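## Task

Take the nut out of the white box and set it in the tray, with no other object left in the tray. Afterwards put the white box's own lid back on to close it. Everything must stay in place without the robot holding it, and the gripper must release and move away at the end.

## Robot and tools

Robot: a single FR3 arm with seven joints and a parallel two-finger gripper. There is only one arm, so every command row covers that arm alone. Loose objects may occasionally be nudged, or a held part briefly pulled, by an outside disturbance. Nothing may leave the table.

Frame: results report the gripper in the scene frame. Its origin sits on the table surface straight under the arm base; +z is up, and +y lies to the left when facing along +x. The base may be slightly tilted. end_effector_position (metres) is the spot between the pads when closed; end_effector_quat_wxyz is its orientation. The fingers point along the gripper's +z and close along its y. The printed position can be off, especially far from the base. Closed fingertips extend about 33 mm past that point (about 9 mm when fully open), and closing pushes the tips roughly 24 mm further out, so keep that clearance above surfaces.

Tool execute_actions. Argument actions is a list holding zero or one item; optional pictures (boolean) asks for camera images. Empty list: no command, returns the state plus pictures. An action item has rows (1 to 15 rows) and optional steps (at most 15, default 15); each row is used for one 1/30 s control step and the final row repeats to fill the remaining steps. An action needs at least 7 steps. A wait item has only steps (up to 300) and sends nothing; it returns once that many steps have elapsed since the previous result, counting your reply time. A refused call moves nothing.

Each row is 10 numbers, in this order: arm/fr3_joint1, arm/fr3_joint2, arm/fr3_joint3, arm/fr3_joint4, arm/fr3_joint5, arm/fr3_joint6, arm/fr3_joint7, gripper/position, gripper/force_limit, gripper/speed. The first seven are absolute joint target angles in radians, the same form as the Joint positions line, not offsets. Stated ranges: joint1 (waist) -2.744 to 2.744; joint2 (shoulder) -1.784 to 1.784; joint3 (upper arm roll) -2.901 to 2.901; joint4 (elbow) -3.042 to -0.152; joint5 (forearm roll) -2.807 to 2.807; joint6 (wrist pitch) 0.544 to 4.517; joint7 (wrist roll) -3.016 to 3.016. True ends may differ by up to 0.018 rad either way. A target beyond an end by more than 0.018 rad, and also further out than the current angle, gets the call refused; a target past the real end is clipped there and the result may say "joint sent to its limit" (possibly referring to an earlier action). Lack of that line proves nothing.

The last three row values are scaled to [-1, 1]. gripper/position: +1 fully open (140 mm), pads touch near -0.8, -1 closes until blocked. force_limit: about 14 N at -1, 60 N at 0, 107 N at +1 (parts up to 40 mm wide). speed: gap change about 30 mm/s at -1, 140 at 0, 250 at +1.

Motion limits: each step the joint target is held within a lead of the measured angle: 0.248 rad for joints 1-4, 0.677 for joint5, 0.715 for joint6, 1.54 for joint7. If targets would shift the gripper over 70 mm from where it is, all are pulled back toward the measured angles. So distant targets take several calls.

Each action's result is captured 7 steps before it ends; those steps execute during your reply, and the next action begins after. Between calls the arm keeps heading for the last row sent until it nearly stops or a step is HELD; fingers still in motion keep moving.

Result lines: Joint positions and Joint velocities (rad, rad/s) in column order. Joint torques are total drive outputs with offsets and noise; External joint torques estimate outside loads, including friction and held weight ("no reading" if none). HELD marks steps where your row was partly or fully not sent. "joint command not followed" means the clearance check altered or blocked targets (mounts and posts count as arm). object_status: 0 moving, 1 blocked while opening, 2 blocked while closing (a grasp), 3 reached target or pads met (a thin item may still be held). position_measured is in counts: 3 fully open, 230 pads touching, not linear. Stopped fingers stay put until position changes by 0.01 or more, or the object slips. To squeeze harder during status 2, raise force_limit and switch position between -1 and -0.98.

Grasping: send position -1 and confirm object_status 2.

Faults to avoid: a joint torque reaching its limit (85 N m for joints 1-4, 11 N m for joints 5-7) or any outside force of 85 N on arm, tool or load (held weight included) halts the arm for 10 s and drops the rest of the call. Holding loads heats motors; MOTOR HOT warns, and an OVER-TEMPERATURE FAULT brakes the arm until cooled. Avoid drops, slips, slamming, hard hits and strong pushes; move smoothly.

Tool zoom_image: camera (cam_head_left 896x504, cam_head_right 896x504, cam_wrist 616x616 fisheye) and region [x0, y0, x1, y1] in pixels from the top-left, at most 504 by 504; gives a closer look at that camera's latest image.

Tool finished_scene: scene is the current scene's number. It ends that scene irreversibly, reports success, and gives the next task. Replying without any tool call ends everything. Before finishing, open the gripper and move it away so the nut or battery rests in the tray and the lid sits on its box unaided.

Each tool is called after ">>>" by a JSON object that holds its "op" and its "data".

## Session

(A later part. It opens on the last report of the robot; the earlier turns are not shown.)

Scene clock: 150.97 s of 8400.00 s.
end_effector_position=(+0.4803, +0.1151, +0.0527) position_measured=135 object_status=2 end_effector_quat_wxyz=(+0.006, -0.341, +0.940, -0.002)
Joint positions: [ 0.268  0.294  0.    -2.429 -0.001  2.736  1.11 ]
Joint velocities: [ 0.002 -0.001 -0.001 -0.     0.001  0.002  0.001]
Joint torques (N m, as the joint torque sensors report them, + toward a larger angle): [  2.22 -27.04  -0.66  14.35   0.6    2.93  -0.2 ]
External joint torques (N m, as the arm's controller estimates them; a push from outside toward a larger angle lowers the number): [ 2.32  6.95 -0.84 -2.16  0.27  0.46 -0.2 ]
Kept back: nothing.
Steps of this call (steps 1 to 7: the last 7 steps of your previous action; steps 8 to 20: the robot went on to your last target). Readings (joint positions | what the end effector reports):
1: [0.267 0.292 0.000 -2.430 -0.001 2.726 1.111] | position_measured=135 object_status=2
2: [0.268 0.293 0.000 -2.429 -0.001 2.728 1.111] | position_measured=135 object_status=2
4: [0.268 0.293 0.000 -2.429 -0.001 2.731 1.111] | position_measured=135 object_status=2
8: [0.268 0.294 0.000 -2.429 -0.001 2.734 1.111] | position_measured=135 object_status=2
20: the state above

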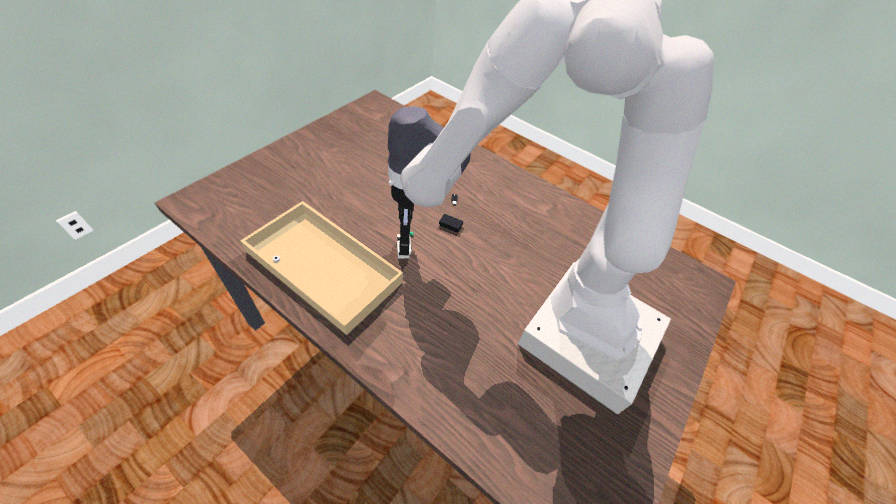

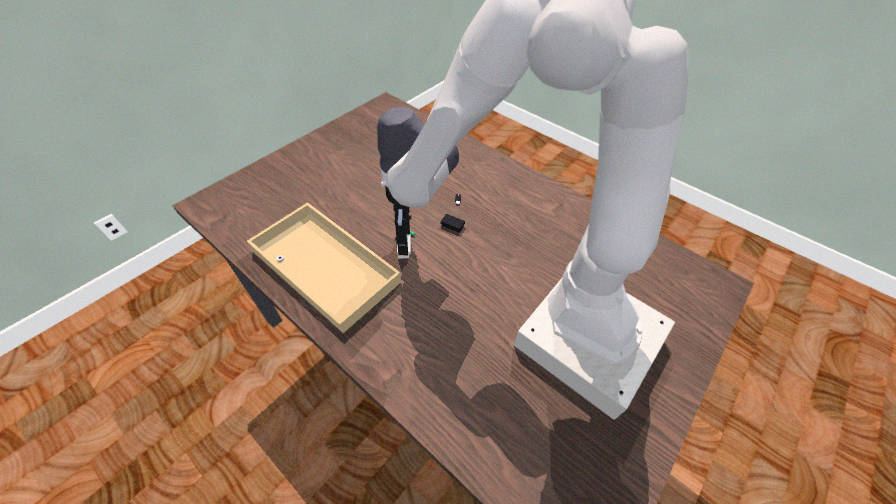

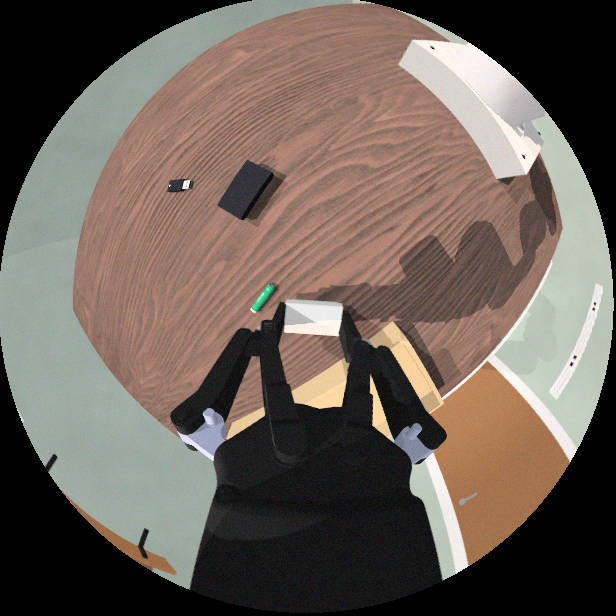

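>>> {"op": "execute_actions", "data": {"actions": [{"rows":[[0.270,0.28,0,-2.4305,0,2.716,1.108,-1,-0.3,-0.4]],"steps":15}]}}

>>> {"op": "execute_actions", "data": {"actions": [{"steps":15}], "pictures": true}}

>>> {"op": "zoom_image", "data": {"camera": "cam_wrist", "region": [255,240,375,360]}}

Scene clock: 151.80 s of 8400.00 s.
end_effector_position=(+0.4804, +0.1151, +0.0577) position_measured=135 object_status=2 end_effector_quat_wxyz=(+0.006, -0.341, +0.940, -0.002)
Joint positions: [ 0.268  0.282  0.    -2.429 -0.001  2.722  1.11 ]
Joint velocities: [-0.    -0.    -0.001 -0.    -0.    -0.023  0.   ]
Joint torques (N m, as the joint torque sensors report them, + toward a larger angle): [  1.57 -33.57  -0.26  14.62   0.59   2.26  -0.19]
External joint torques (N m, as the arm's controller estimates them; a push from outside toward a larger angle lowers the number): [ 1.78 -0.08 -0.32 -1.89  0.25 -0.19 -0.19]
Steps of this call (steps 1 to 15: the robot went on to your last target; steps 16 to 17: nothing new was sent; steps 18 to 25: the first 8 steps of this action). Readings (joint positions | what the end effector reports):
18: [0.268 0.292 0.000 -2.429 -0.001 2.733 1.110] | position_measured=135 object_status=2
19: [0.268 0.289 0.000 -2.429 -0.001 2.730 1.110] | position_measured=135 object_status=2
21: [0.268 0.284 0.000 -2.429 -0.001 2.727 1.110] | position_measured=135 object_status=2
25: the state above

Scene clock: 152.30 s of 8400.00 s.
end_effector_position=(+0.4792, +0.1148, +0.0573) position_measured=135 object_status=2 end_effector_quat_wxyz=(+0.004, -0.341, +0.940, -0.002)
Joint positions: [ 0.268  0.282  0.    -2.429 -0.001  2.719  1.11 ]
Joint velocities: [-0.001  0.    -0.     0.     0.001 -0.002 -0.001]
Joint torques (N m, as the joint torque sensors report them, + toward a larger angle): [  2.07 -34.58  -0.01  14.56   0.72   2.28  -0.19]
External joint torques (N m, as the arm's controller estimates them; a push from outside toward a larger angle lowers the number): [ 2.29 -0.91 -0.07 -2.09  0.37 -0.17 -0.19]
Kept back: nothing.
Steps of this call (steps 1 to 7: the last 7 steps of your previous action; steps 8 to 15: the robot went on to your last target). Readings (joint positions | what the end effector reports):
1: [0.268 0.282 0.000 -2.429 -0.001 2.722 1.110] | position_measured=135 object_status=2
2: [0.268 0.282 0.000 -2.429 -0.001 2.721 1.110] | position_measured=135 object_status=2
4: [0.268 0.282 0.000 -2.429 -0.001 2.720 1.110] | position_measured=135 object_status=2
8: [0.268 0.282 0.000 -2.429 -0.001 2.719 1.110] | position_measured=135 object_status=2
15: the state above
The arm was judged still, so your last target was given up. Only a new action makes it travel on or press farther. Fingers that are still opening or closing keep moving.

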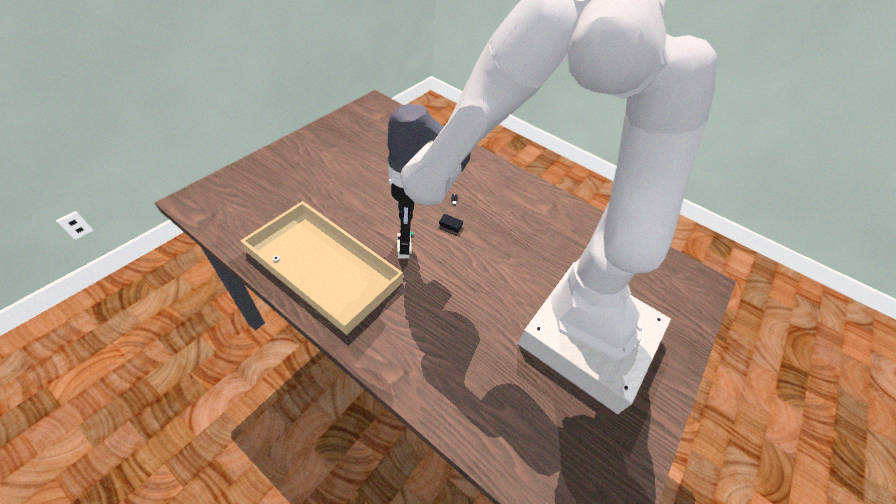

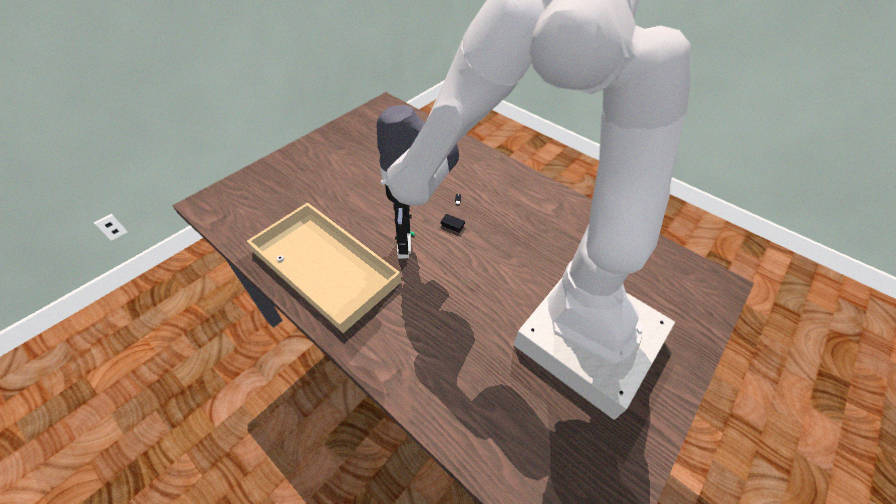

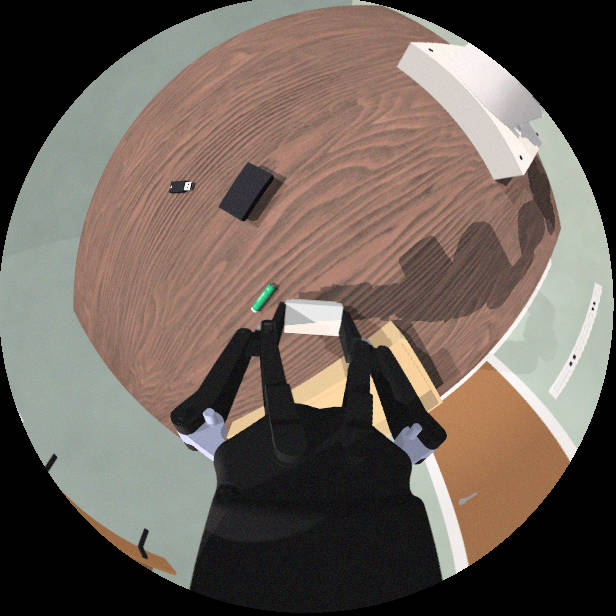

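Region (255, 240, 375, 360) of cam_wrist's 616x616 image, scaled by 4.200, with more detail than that image has.

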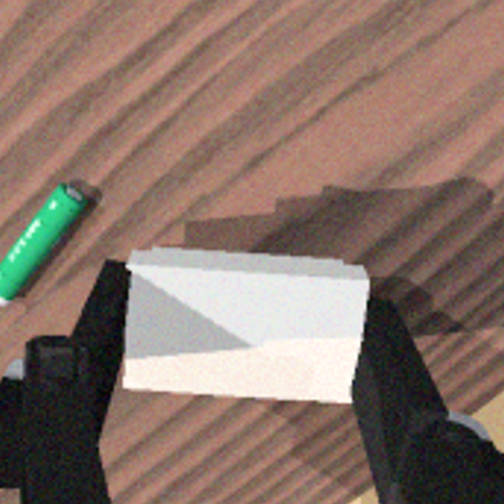

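>>> {"op": "execute_actions", "data": {"actions": [{"rows":[[0.271,0.28,0,-2.4235,0,2.722,1.108,-1,-0.3,-0.4]],"steps":15}]}}

>>> {"op": "execute_actions", "data": {"actions": [{"steps":10}], "pictures": true}}

>>> {"op": "zoom_image", "data": {"camera": "cam_wrist", "region": [255,240,375,360]}}

Scene clock: 152.97 s of 8400.00 s.
end_effector_position=(+0.4817, +0.1157, +0.0587) position_measured=135 object_status=2 end_effector_quat_wxyz=(+0.006, -0.342, +0.940, -0.002)
Joint positions: [ 0.268  0.281  0.    -2.426 -0.001  2.719  1.11 ]
Joint velocities: [-0.     0.001  0.001  0.002  0.001  0.001 -0.001]
Joint torques (N m, as the joint torque sensors report them, + toward a larger angle): [  2.2  -34.14  -0.35  17.12   0.63   2.93  -0.08]
External joint torques (N m, as the arm's controller estimates them; a push from outside toward a larger angle lowers the number): [ 2.23 -0.52 -0.58  0.47  0.29  0.47 -0.08]
Steps of this call (steps 1 to 12: nothing new was sent; steps 13 to 20: the first 8 steps of this action). Readings (joint positions | what the end effector reports):
13: [0.268 0.281 0.000 -2.429 -0.001 2.718 1.110] | position_measured=135 object_status=2
14: [0.268 0.281 0.000 -2.428 -0.001 2.719 1.110] | position_measured=135 object_status=2
16: [0.268 0.281 0.000 -2.426 -0.001 2.719 1.110] | position_measured=135 object_status=2
20: the state above

Scene clock: 153.30 s of 8400.00 s.
end_effector_position=(+0.4818, +0.1158, +0.0587) position_measured=135 object_status=2 end_effector_quat_wxyz=(+0.007, -0.342, +0.940, -0.002)
Joint positions: [ 0.268  0.281  0.    -2.426 -0.001  2.719  1.11 ]
Joint velocities: [ 0.001 -0.001 -0.     0.001  0.001 -0.    -0.   ]
Joint torques (N m, as the joint torque sensors report them, + toward a larger angle): [  1.69 -33.81  -0.63  17.32   0.63   2.93  -0.18]
External joint torques (N m, as the arm's controller estimates them; a push from outside toward a larger angle lowers the number): [ 1.72  0.02 -0.86  0.56  0.29  0.46 -0.17]
Kept back: nothing.
Steps of this call (steps 1 to 7: the last 7 steps of your previous action; steps 8 to 10: the robot went on to your last target). Readings (joint positions | what the end effector reports):
1: [0.268 0.281 0.000 -2.426 -0.001 2.719 1.110] | position_measured=135 object_status=2
2: [0.268 0.281 0.000 -2.426 -0.001 2.719 1.110] | position_measured=135 object_status=2
4: [0.268 0.281 0.000 -2.426 -0.001 2.719 1.110] | position_measured=135 object_status=2
8: [0.268 0.281 0.000 -2.426 -0.001 2.719 1.110] | position_measured=135 object_status=2
10: the state above

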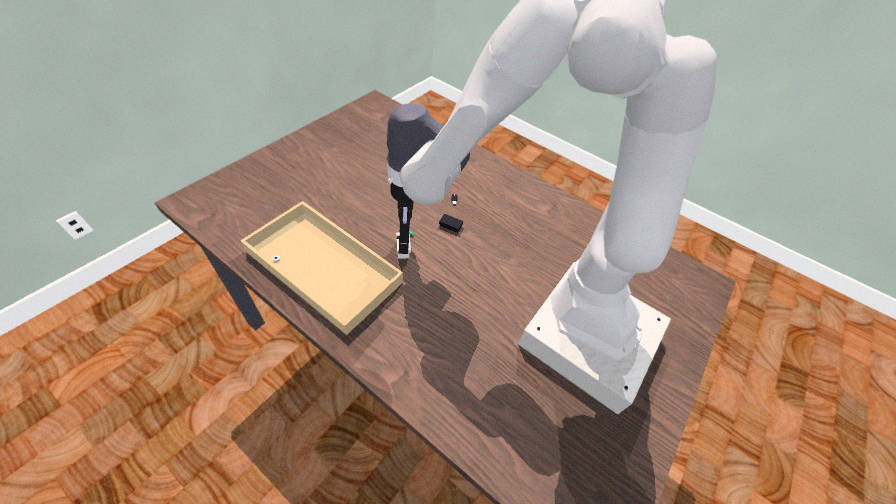

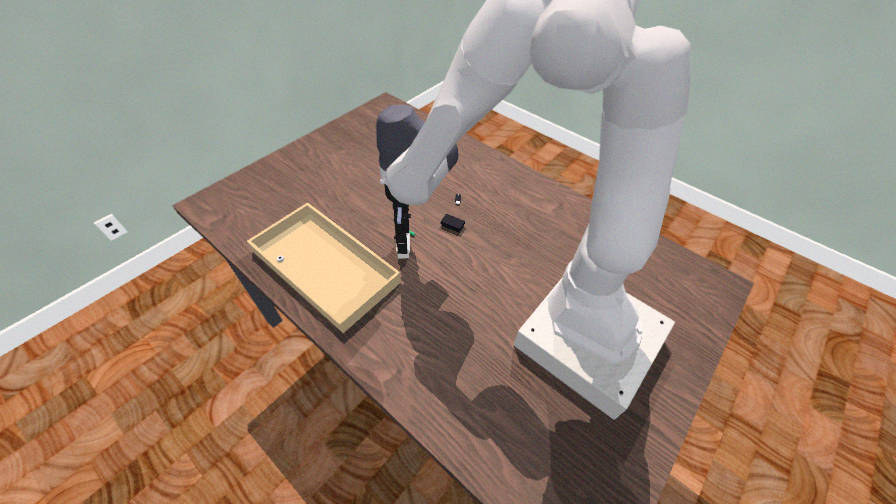

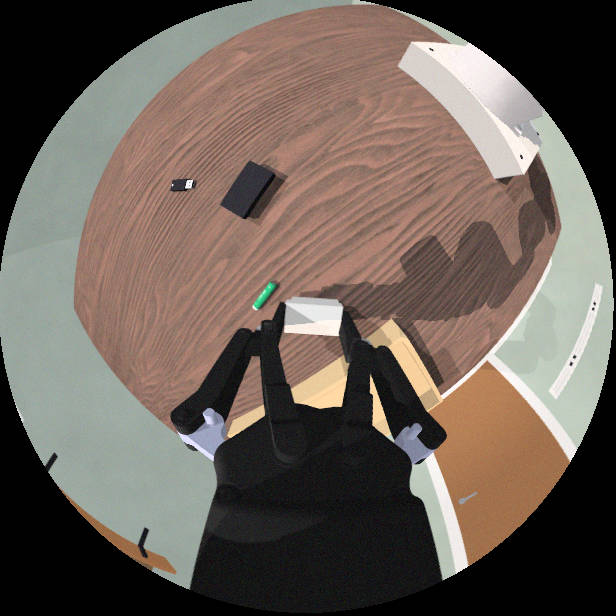

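Region (255, 240, 375, 360) of cam_wrist's 616x616 image, scaled by 4.200, with more detail than that image has.

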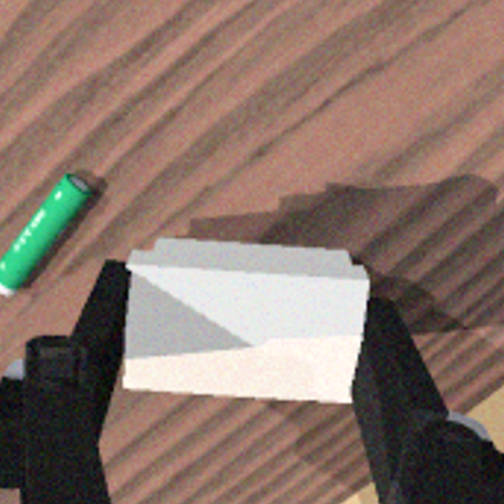

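>>> {"op": "execute_actions", "data": {"actions": [{"rows":[[0.271,0.281,0,-2.4235,0,2.732,1.108,-1,-0.3,-0.4],[0.271,0.282,0,-2.4235,0,2.733,1.108,-1,-0.3,-0.4],[0.271,0.283,0,-2.4235,0,2.734,1.108,-1,-0.3,-0.4],[0.271,0.284,0,-2.4235,0,2.735,1.108,-1,-0.3,-0.4],[0.271,0.285,0,-2.4235,0,2.736,1.108,-1,-0.3,-0.4],[0.271,0.286,0,-2.4235,0,2.737,1.108,-1,-0.3,-0.4],[0.271,0.287,0,-2.4235,0,2.738,1.108,-1,-0.3,-0.4],[0.271,0.288,0,-2.4235,0,2.739,1.108,-1,-0.3,-0.4],[0.271,0.289,0,-2.4235,0,2.740,1.108,-1,-0.3,-0.4],[0.271,0.29,0,-2.4235,0,2.741,1.108,-1,-0.3,-0.4],[0.271,0.291,0,-2.4235,0,2.742,1.108,-1,-0.3,-0.4],[0.271,0.292,0,-2.4235,0,2.743,1.108,-1,-0.3,-0.4],[0.271,0.293,0,-2.4235,0,2.743,1.108,-1,-0.3,-0.4],[0.271,0.294,0,-2.4235,0,2.743,1.108,-1,-0.3,-0.4],[0.271,0.295,0,-2.4235,0,2.743,1.108,-1,-0.3,-0.4]],"steps":15}]}}

>>> {"op": "execute_actions", "data": {"actions": [{"steps":15}], "pictures": true}}

>>> {"op": "zoom_image", "data": {"camera": "cam_wrist", "region": [255,240,375,360]}}

Scene clock: 154.37 s of 8400.00 s.
end_effector_position=(+0.4845, +0.1165, +0.0585) position_measured=135 object_status=2 end_effector_quat_wxyz=(+0.011, -0.342, +0.940, -0.003)
Joint positions: [ 0.268  0.284  0.    -2.425 -0.001  2.731  1.11 ]
Joint velocities: [-0.     0.028 -0.001  0.    -0.001  0.034  0.   ]
Joint torques (N m, as the joint torque sensors report them, + toward a larger angle): [  2.41 -33.27   0.12  16.55   0.57   2.91  -0.17]
External joint torques (N m, as the arm's controller estimates them; a push from outside toward a larger angle lowers the number): [ 2.52  0.53 -0.04 -0.04  0.23  0.44 -0.17]
Steps of this call (steps 1 to 15: the robot went on to your last target; steps 16 to 24: nothing new was sent; steps 25 to 32: the first 8 steps of this action). Readings (joint positions | what the end effector reports):
25: [0.268 0.281 0.000 -2.425 -0.001 2.721 1.110] | position_measured=135 object_status=2
26: [0.268 0.281 0.000 -2.425 -0.001 2.723 1.110] | position_measured=135 object_status=2
28: [0.268 0.282 0.000 -2.425 -0.001 2.726 1.110] | position_measured=135 object_status=2
32: the state above

Scene clock: 154.87 s of 8400.00 s.
end_effector_position=(+0.4841, +0.1164, +0.0547) position_measured=135 object_status=2 end_effector_quat_wxyz=(+0.011, -0.342, +0.940, -0.003)
Joint positions: [ 0.268  0.293  0.    -2.425 -0.001  2.74   1.11 ]
Joint velocities: [ 0.     0.001  0.001  0.    -0.     0.004  0.001]
Joint torques (N m, as the joint torque sensors report them, + toward a larger angle): [  2.01 -33.21  -0.32  16.35   0.64   2.95  -0.11]
External joint torques (N m, as the arm's controller estimates them; a push from outside toward a larger angle lowers the number): [ 2.02  0.69 -0.59 -0.17  0.31  0.47 -0.11]
Kept back: nothing.
Steps of this call (steps 1 to 7: the last 7 steps of your previous action; steps 8 to 15: the robot went on to your last target). Readings (joint positions | what the end effector reports):
1: [0.268 0.285 0.000 -2.425 -0.001 2.732 1.110] | position_measured=135 object_status=2
2: [0.268 0.286 0.000 -2.425 -0.001 2.733 1.110] | position_measured=135 object_status=2
4: [0.268 0.288 0.000 -2.425 -0.001 2.735 1.110] | position_measured=135 object_status=2
8: [0.268 0.292 0.000 -2.425 -0.001 2.738 1.110] | position_measured=135 object_status=2
15: the state above
The arm was judged still, so your last target was given up. Only a new action makes it travel on or press farther. Fingers that are still opening or closing keep moving.

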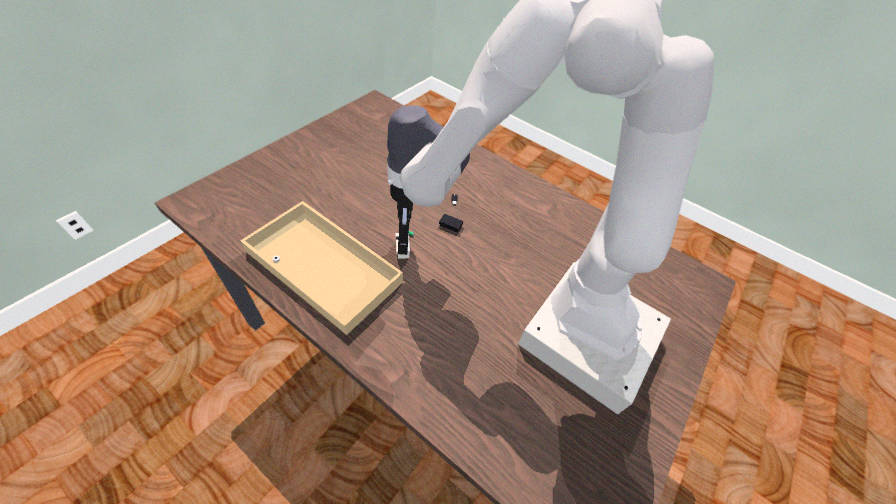

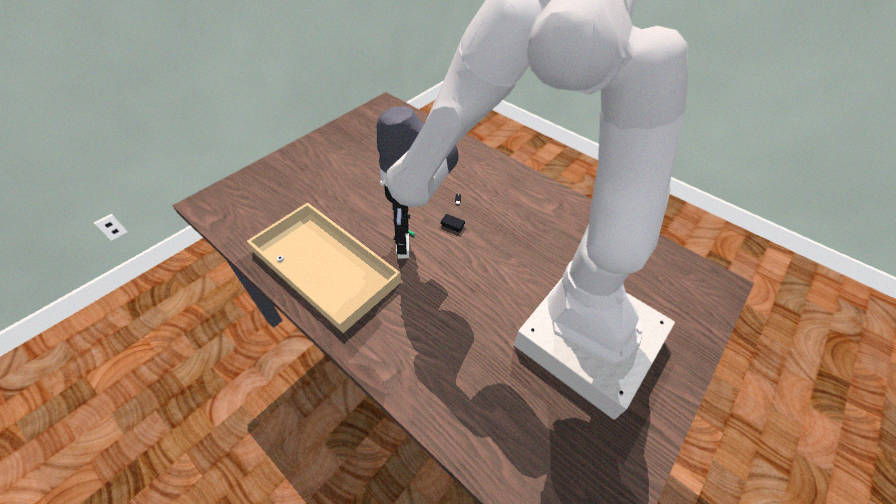

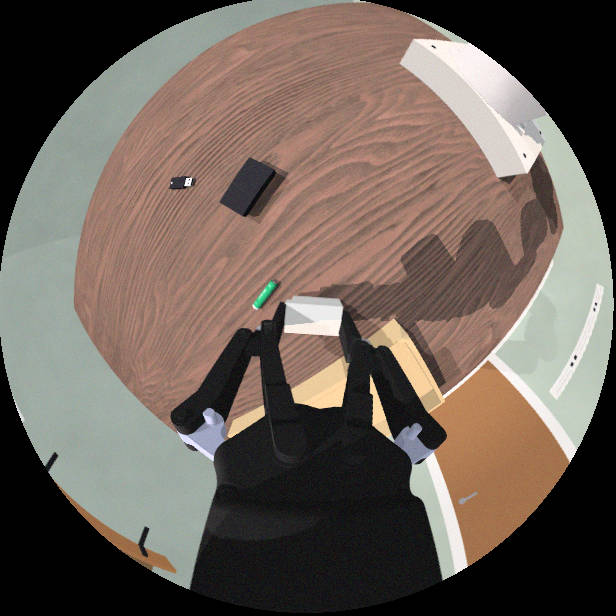

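Region (255, 240, 375, 360) of cam_wrist's 616x616 image, scaled by 4.200, with more detail than that image has.

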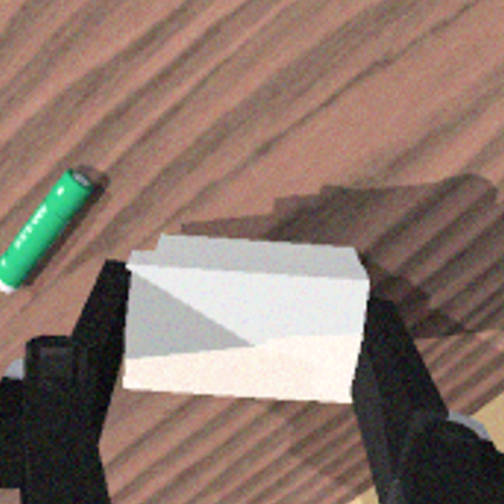

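>>> {"op": "execute_actions", "data": {"actions": [{"rows":[[0.274,0.295,0,-2.4235,0,2.731,1.108,-1,-0.3,-0.4]],"steps":15}]}}

>>> {"op": "execute_actions", "data": {"actions": [{"steps":20}], "pictures": true}}

>>> {"op": "zoom_image", "data": {"camera": "cam_wrist", "region": [255,240,375,360]}}

Scene clock: 155.50 s of 8400.00 s.
end_effector_position=(+0.4823, +0.1173, +0.0542) position_measured=135 object_status=2 end_effector_quat_wxyz=(+0.008, -0.343, +0.939, -0.003)
Joint positions: [ 0.271  0.294  0.    -2.425 -0.001  2.735  1.11 ]
Joint velocities: [ 0.001 -0.     0.001  0.     0.    -0.008 -0.   ]
Joint torques (N m, as the joint torque sensors report them, + toward a larger angle): [  2.03 -32.64  -0.99  16.07   0.54   2.09  -0.19]
External joint torques (N m, as the arm's controller estimates them; a push from outside toward a larger angle lowers the number): [ 2.1   1.31 -1.18 -0.5   0.21 -0.39 -0.19]
Steps of this call (steps 1 to 11: nothing new was sent; steps 12 to 19: the first 8 steps of this action). Readings (joint positions | what the end effector reports):
12: [0.269 0.293 0.000 -2.425 -0.001 2.740 1.110] | position_measured=135 object_status=2
13: [0.269 0.294 0.000 -2.425 -0.001 2.738 1.110] | position_measured=135 object_status=2
15: [0.271 0.294 0.000 -2.425 -0.001 2.737 1.110] | position_measured=135 object_status=2
19: the state above

Scene clock: 156.17 s of 8400.00 s.
end_effector_position=(+0.4818, +0.1172, +0.0541) position_measured=135 object_status=2 end_effector_quat_wxyz=(+0.008, -0.343, +0.939, -0.003)
Joint positions: [ 0.271  0.294  0.    -2.425 -0.001  2.733  1.11 ]
Joint velocities: [-0.     0.001 -0.001 -0.001  0.001 -0.    -0.001]
Joint torques (N m, as the joint torque sensors report them, + toward a larger angle): [  1.92 -33.01  -0.22  16.41   0.6    2.25  -0.17]
External joint torques (N m, as the arm's controller estimates them; a push from outside toward a larger angle lowers the number): [ 2.1   0.88 -0.33 -0.11  0.26 -0.22 -0.17]
Kept back: nothing.
Steps of this call (steps 1 to 7: the last 7 steps of your previous action; steps 8 to 15: the robot went on to your last target; steps 16 to 20: nothing new was sent). Readings (joint positions | what the end effector reports):
1: [0.271 0.294 0.000 -2.425 -0.001 2.735 1.110] | position_measured=135 object_status=2
2: [0.271 0.294 0.000 -2.425 -0.001 2.734 1.110] | position_measured=135 object_status=2
4: [0.271 0.294 0.000 -2.425 -0.001 2.734 1.110] | position_measured=135 object_status=2
8: [0.271 0.294 0.000 -2.425 -0.001 2.734 1.110] | position_measured=135 object_status=2
20: the state above
The arm was judged still, so your last target was given up. Only a new action makes it travel on or press farther. Fingers that are still opening or closing keep moving.

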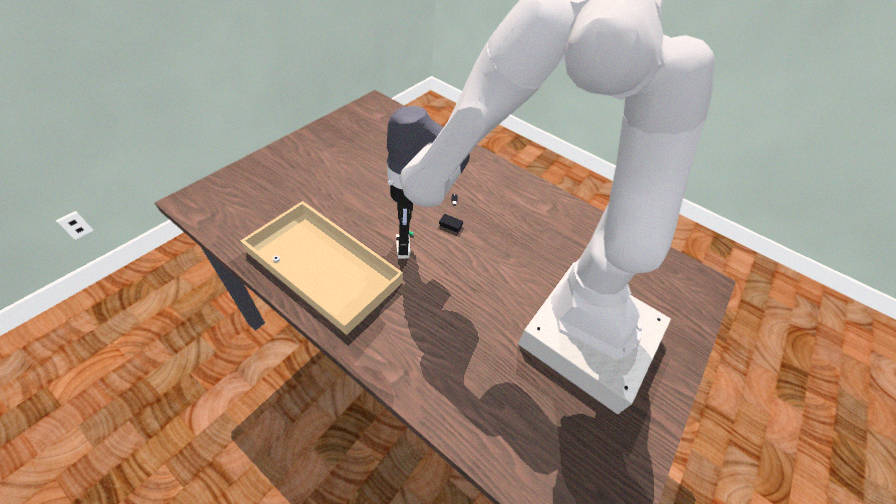

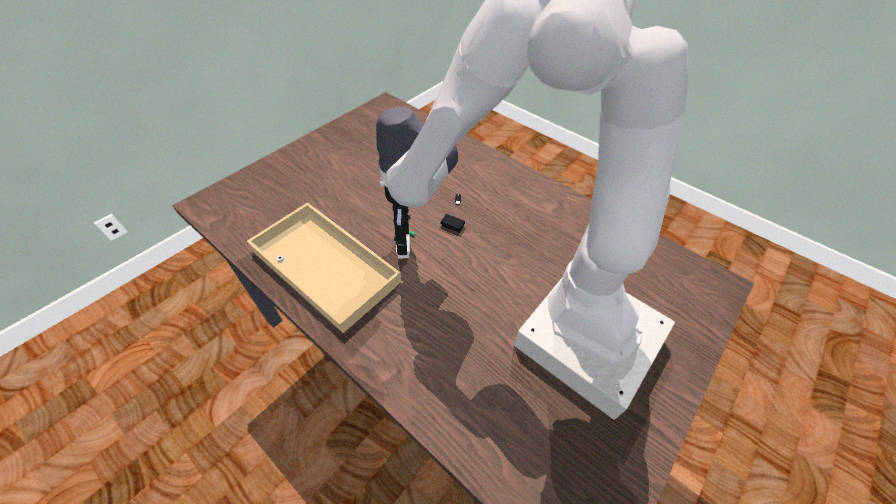

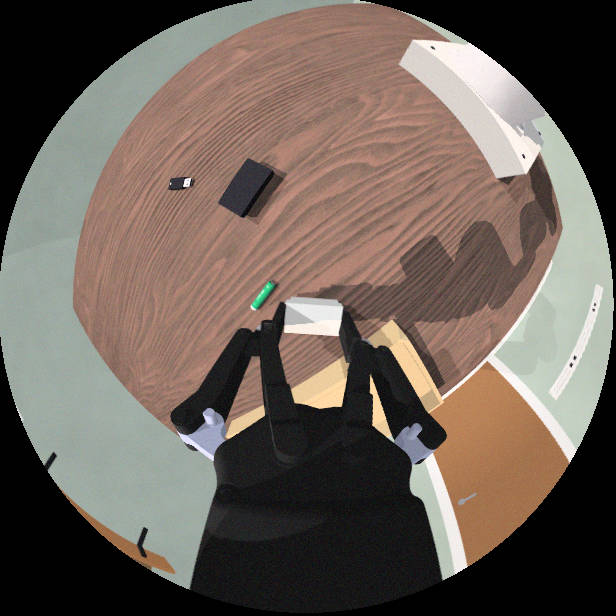

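Region (255, 240, 375, 360) of cam_wrist's 616x616 image, scaled by 4.200, with more detail than that image has.

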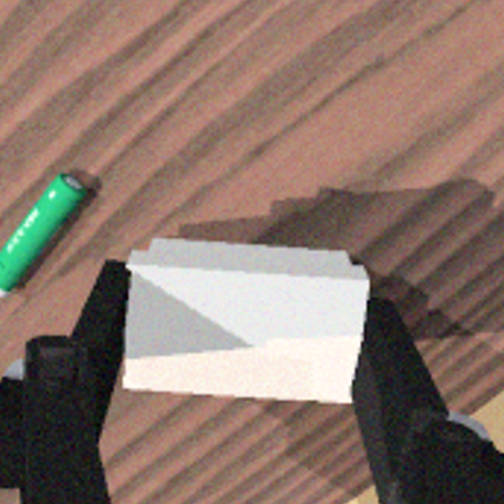

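>>> {"op": "execute_actions", "data": {"actions": [{"rows":[[0.274,0.297,0,-2.4235,0,2.735,1.108,-1,-0.3,-0.4],[0.274,0.298,0,-2.4235,0,2.737,1.108,-1,-0.3,-0.4],[0.274,0.299,0,-2.4235,0,2.738,1.108,-1,-0.3,-0.4],[0.274,0.300,0,-2.4235,0,2.739,1.108,-1,-0.3,-0.4],[0.274,0.301,0,-2.4235,0,2.740,1.108,-1,-0.3,-0.4],[0.274,0.302,0,-2.4235,0,2.741,1.108,-1,-0.3,-0.4],[0.274,0.303,0,-2.4235,0,2.741,1.108,-1,-0.3,-0.4]],"steps":15}]}}

>>> {"op": "execute_actions", "data": {"actions": [{"steps":15}], "pictures": true}}

>>> {"op": "zoom_image", "data": {"camera": "cam_wrist", "region": [255,240,375,360]}}

Scene clock: 156.97 s of 8400.00 s.
end_effector_position=(+0.4805, +0.1170, +0.0512) position_measured=135 object_status=2 end_effector_quat_wxyz=(+0.006, -0.343, +0.939, -0.002)
Joint positions: [ 0.271  0.3    0.    -2.425 -0.001  2.736  1.11 ]
Joint velocities: [ 0.001  0.025  0.    -0.001  0.     0.011  0.002]
Joint torques (N m, as the joint torque sensors report them, + toward a larger angle): [  1.3  -33.04  -0.56  16.82   0.67   2.97  -0.19]
External joint torques (N m, as the arm's controller estimates them; a push from outside toward a larger angle lowers the number): [ 1.36  1.24 -0.79  0.35  0.35  0.49 -0.19]
Steps of this call (steps 1 to 16: nothing new was sent; steps 17 to 24: the first 8 steps of this action). Readings (joint positions | what the end effector reports):
17: [0.271 0.294 0.000 -2.425 -0.001 2.733 1.110] | position_measured=135 object_status=2
18: [0.271 0.294 0.000 -2.425 -0.001 2.734 1.110] | position_measured=135 object_status=2
20: [0.271 0.296 0.000 -2.425 -0.001 2.734 1.110] | position_measured=135 object_status=2
24: the state above

Scene clock: 157.47 s of 8400.00 s.
end_effector_position=(+0.4806, +0.1170, +0.0506) position_measured=135 object_status=2 end_effector_quat_wxyz=(+0.006, -0.343, +0.939, -0.002)
Joint positions: [ 0.271  0.301  0.    -2.425 -0.001  2.738  1.11 ]
Joint velocities: [ 0.001  0.001 -0.     0.    -0.     0.001  0.   ]
Joint torques (N m, as the joint torque sensors report them, + toward a larger angle): [  2.22 -32.3   -0.34  16.08   0.59   3.04  -0.14]
External joint torques (N m, as the arm's controller estimates them; a push from outside toward a larger angle lowers the number): [ 2.3   1.69 -0.54 -0.3   0.26  0.58 -0.14]
Kept back: nothing.
Steps of this call (steps 1 to 7: the last 7 steps of your previous action; steps 8 to 15: the robot went on to your last target). Readings (joint positions | what the end effector reports):
1: [0.271 0.301 0.000 -2.425 -0.001 2.737 1.110] | position_measured=135 object_status=2
2: [0.271 0.301 0.000 -2.425 -0.001 2.737 1.110] | position_measured=135 object_status=2
4: [0.271 0.301 0.000 -2.425 -0.001 2.737 1.110] | position_measured=135 object_status=2
8: [0.271 0.301 0.000 -2.425 -0.001 2.738 1.110] | position_measured=135 object_status=2
15: the state above
The arm was judged still, so your last target was given up. Only a new action makes it travel on or press farther. Fingers that are still opening or closing keep moving.

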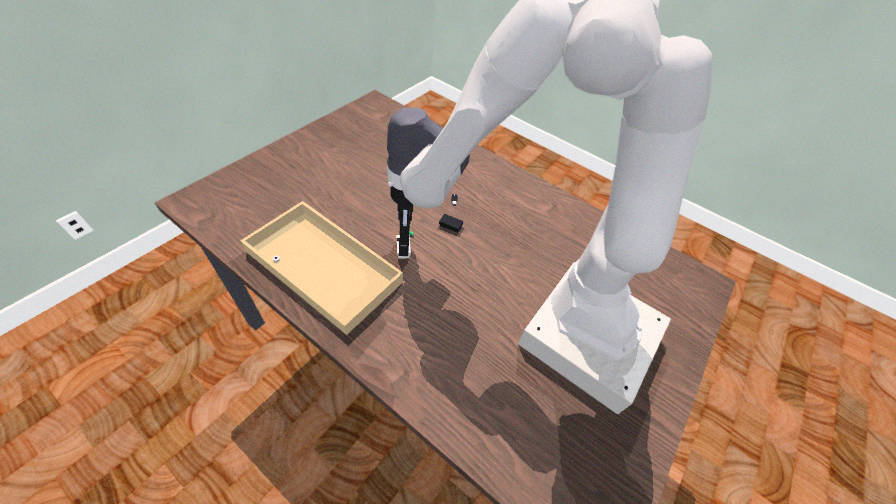

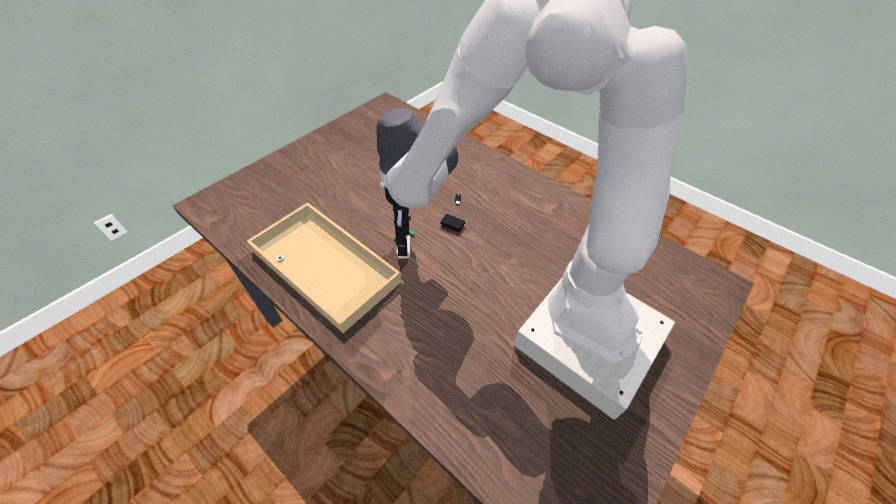

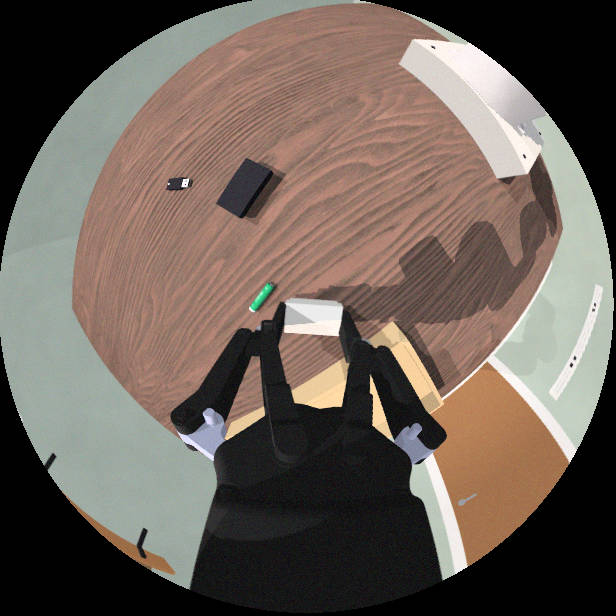

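Region (255, 240, 375, 360) of cam_wrist's 616x616 image, scaled by 4.200, with more detail than that image has.

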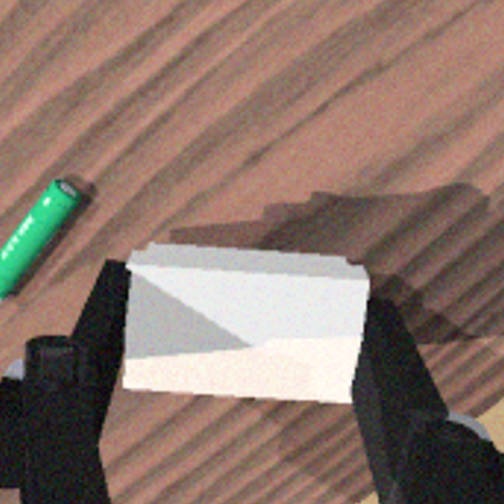

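>>> {"op": "execute_actions", "data": {"actions": [{"rows":[[0.274,0.304,0,-2.4235,0,2.744,1.108,-1,-0.3,-0.4],[0.274,0.305,0,-2.4235,0,2.745,1.108,-1,-0.3,-0.4],[0.274,0.306,0,-2.4235,0,2.746,1.108,-1,-0.3,-0.4],[0.274,0.307,0,-2.4235,0,2.747,1.108,-1,-0.3,-0.4],[0.274,0.308,0,-2.4235,0,2.748,1.108,-1,-0.3,-0.4],[0.274,0.309,0,-2.4235,0,2.749,1.108,-1,-0.3,-0.4],[0.274,0.310,0,-2.4235,0,2.750,1.108,-1,-0.3,-0.4],[0.274,0.311,0,-2.4235,0,2.751,1.108,-1,-0.3,-0.4],[0.274,0.312,0,-2.4235,0,2.752,1.108,-1,-0.3,-0.4],[0.274,0.313,0,-2.4235,0,2.753,1.108,-1,-0.3,-0.4],[0.274,0.314,0,-2.4235,0,2.754,1.108,-1,-0.3,-0.4],[0.274,0.315,0,-2.4235,0,2.755,1.108,-1,-0.3,-0.4],[0.274,0.316,0,-2.4235,0,2.755,1.108,-1,-0.3,-0.4]],"steps":15}]}}

>>> {"op": "execute_actions", "data": {"actions": [{"rows":[[0.274,0.317,0,-2.4235,0,2.756,1.108,-1,-0.3,-0.4],[0.274,0.318,0,-2.4235,0,2.757,1.108,-1,-0.3,-0.4],[0.274,0.319,0,-2.4235,0,2.758,1.108,-1,-0.3,-0.4],[0.274,0.320,0,-2.4235,0,2.759,1.108,-1,-0.3,-0.4],[0.274,0.321,0,-2.4235,0,2.760,1.108,-1,-0.3,-0.4],[0.274,0.322,0,-2.4235,0,2.761,1.108,-1,-0.3,-0.4],[0.274,0.323,0,-2.4235,0,2.762,1.108,-1,-0.3,-0.4],[0.274,0.324,0,-2.4235,0,2.763,1.108,-1,-0.3,-0.4],[0.274,0.325,0,-2.4235,0,2.763,1.108,-1,-0.3,-0.4],[0.274,0.326,0,-2.4235,0,2.763,1.108,-1,-0.3,-0.4]],"steps":15}]}}

>>> {"op": "execute_actions", "data": {"actions": [{"steps":15}], "pictures": true}}

>>> {"op": "zoom_image", "data": {"camera": "cam_wrist", "region": [255,240,375,360]}}

Scene clock: 158.70 s of 8400.00 s.
end_effector_position=(+0.4805, +0.1170, +0.0484) position_measured=135 object_status=2 end_effector_quat_wxyz=(+0.006, -0.343, +0.939, -0.002)
Joint positions: [ 0.271  0.307  0.    -2.425 -0.001  2.744  1.11 ]
Joint velocities: [-0.     0.031  0.001  0.001  0.001  0.024  0.002]
Joint torques (N m, as the joint torque sensors report them, + toward a larger angle): [  2.59 -33.81  -0.46  16.12   0.56   2.88  -0.14]
External joint torques (N m, as the arm's controller estimates them; a push from outside toward a larger angle lowers the number): [ 2.67  0.39 -0.67 -0.18  0.24  0.41 -0.14]
Steps of this call (steps 1 to 29: nothing new was sent; steps 30 to 37: the first 8 steps of this action). Readings (joint positions | what the end effector reports):
30: [0.271 0.302 0.000 -2.425 -0.001 2.739 1.110] | position_measured=135 object_status=2
31: [0.271 0.302 0.000 -2.425 -0.001 2.740 1.110] | position_measured=135 object_status=2
33: [0.271 0.303 0.000 -2.425 -0.001 2.741 1.110] | position_measured=135 object_status=2
37: the state above

Scene clock: 159.20 s of 8400.00 s.
end_effector_position=(+0.4796, +0.1167, +0.0431) position_measured=135 object_status=2 end_effector_quat_wxyz=(+0.006, -0.343, +0.939, -0.002)
Joint positions: [ 0.272  0.32   0.    -2.425 -0.001  2.756  1.11 ]
Joint velocities: [-0.001  0.03   0.     0.001 -0.     0.026  0.   ]
Joint torques (N m, as the joint torque sensors report them, + toward a larger angle): [  2.16 -34.03   0.09  15.71   0.59   2.98  -0.08]
External joint torques (N m, as the arm's controller estimates them; a push from outside toward a larger angle lowers the number): [ 2.2   0.41 -0.17 -0.38  0.28  0.51 -0.08]
Steps of this call (steps 1 to 7: the last 7 steps of your previous action; steps 8 to 15: the first 8 steps of this action). Readings (joint positions | what the end effector reports):
8: [0.271 0.314 0.000 -2.425 -0.001 2.751 1.110] | position_measured=135 object_status=2
9: [0.272 0.315 0.000 -2.425 -0.001 2.751 1.110] | position_measured=135 object_status=2
11: [0.272 0.316 0.000 -2.425 -0.001 2.753 1.110] | position_measured=135 object_status=2
15: the state above

Scene clock: 159.70 s of 8400.00 s.
end_effector_position=(+0.4803, +0.1169, +0.0425) position_measured=135 object_status=2 end_effector_quat_wxyz=(+0.007, -0.343, +0.939, -0.002)
Joint positions: [ 0.272  0.322  0.    -2.425 -0.001  2.76   1.11 ]
Joint velocities: [ 0.    -0.002  0.001 -0.     0.001  0.001  0.   ]
Joint torques (N m, as the joint torque sensors report them, + toward a larger angle): [  2.36 -30.86   0.22  15.51   0.55   2.99  -0.2 ]
External joint torques (N m, as the arm's controller estimates them; a push from outside toward a larger angle lowers the number): [ 2.41  3.51 -0.03 -0.57  0.24  0.52 -0.2 ]
Kept back: nothing.
Steps of this call (steps 1 to 7: the last 7 steps of your previous action; steps 8 to 15: the robot went on to your last target). Readings (joint positions | what the end effector reports):
1: [0.272 0.321 0.000 -2.425 -0.001 2.757 1.110] | position_measured=135 object_status=2
2: [0.272 0.322 0.000 -2.425 -0.001 2.758 1.110] | position_measured=135 object_status=2
4: [0.272 0.322 0.000 -2.425 -0.001 2.759 1.110] | position_measured=135 object_status=2
8: [0.272 0.322 0.000 -2.425 -0.001 2.760 1.110] | position_measured=135 object_status=2
15: the state above
The arm was judged still, so your last target was given up. Only a new action makes it travel on or press farther. Fingers that are still opening or closing keep moving.

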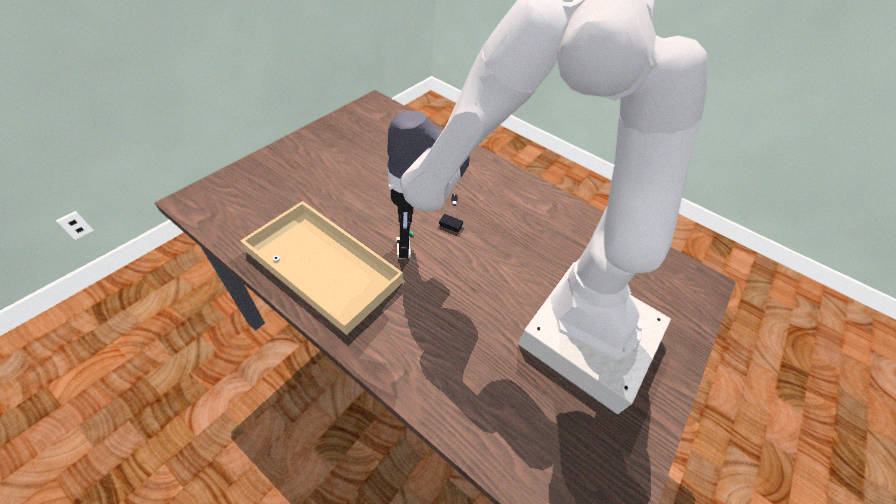

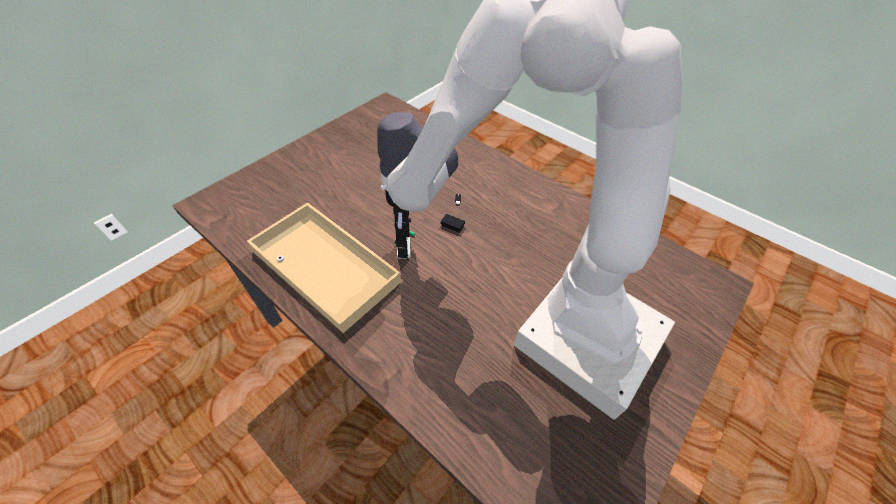

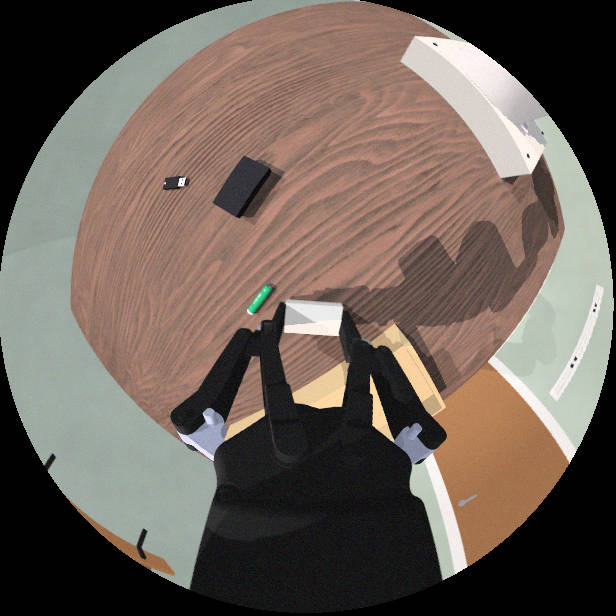

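Region (255, 240, 375, 360) of cam_wrist's 616x616 image, scaled by 4.200, with more detail than that image has.

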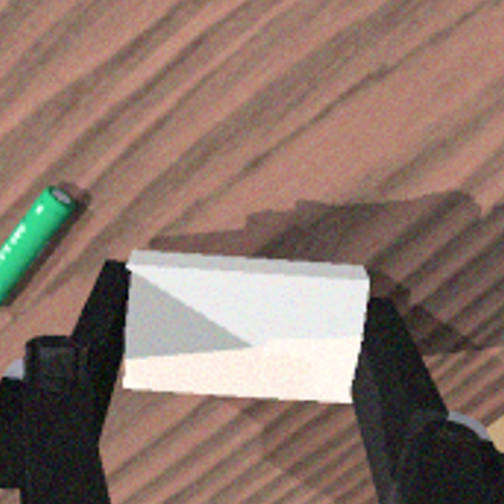

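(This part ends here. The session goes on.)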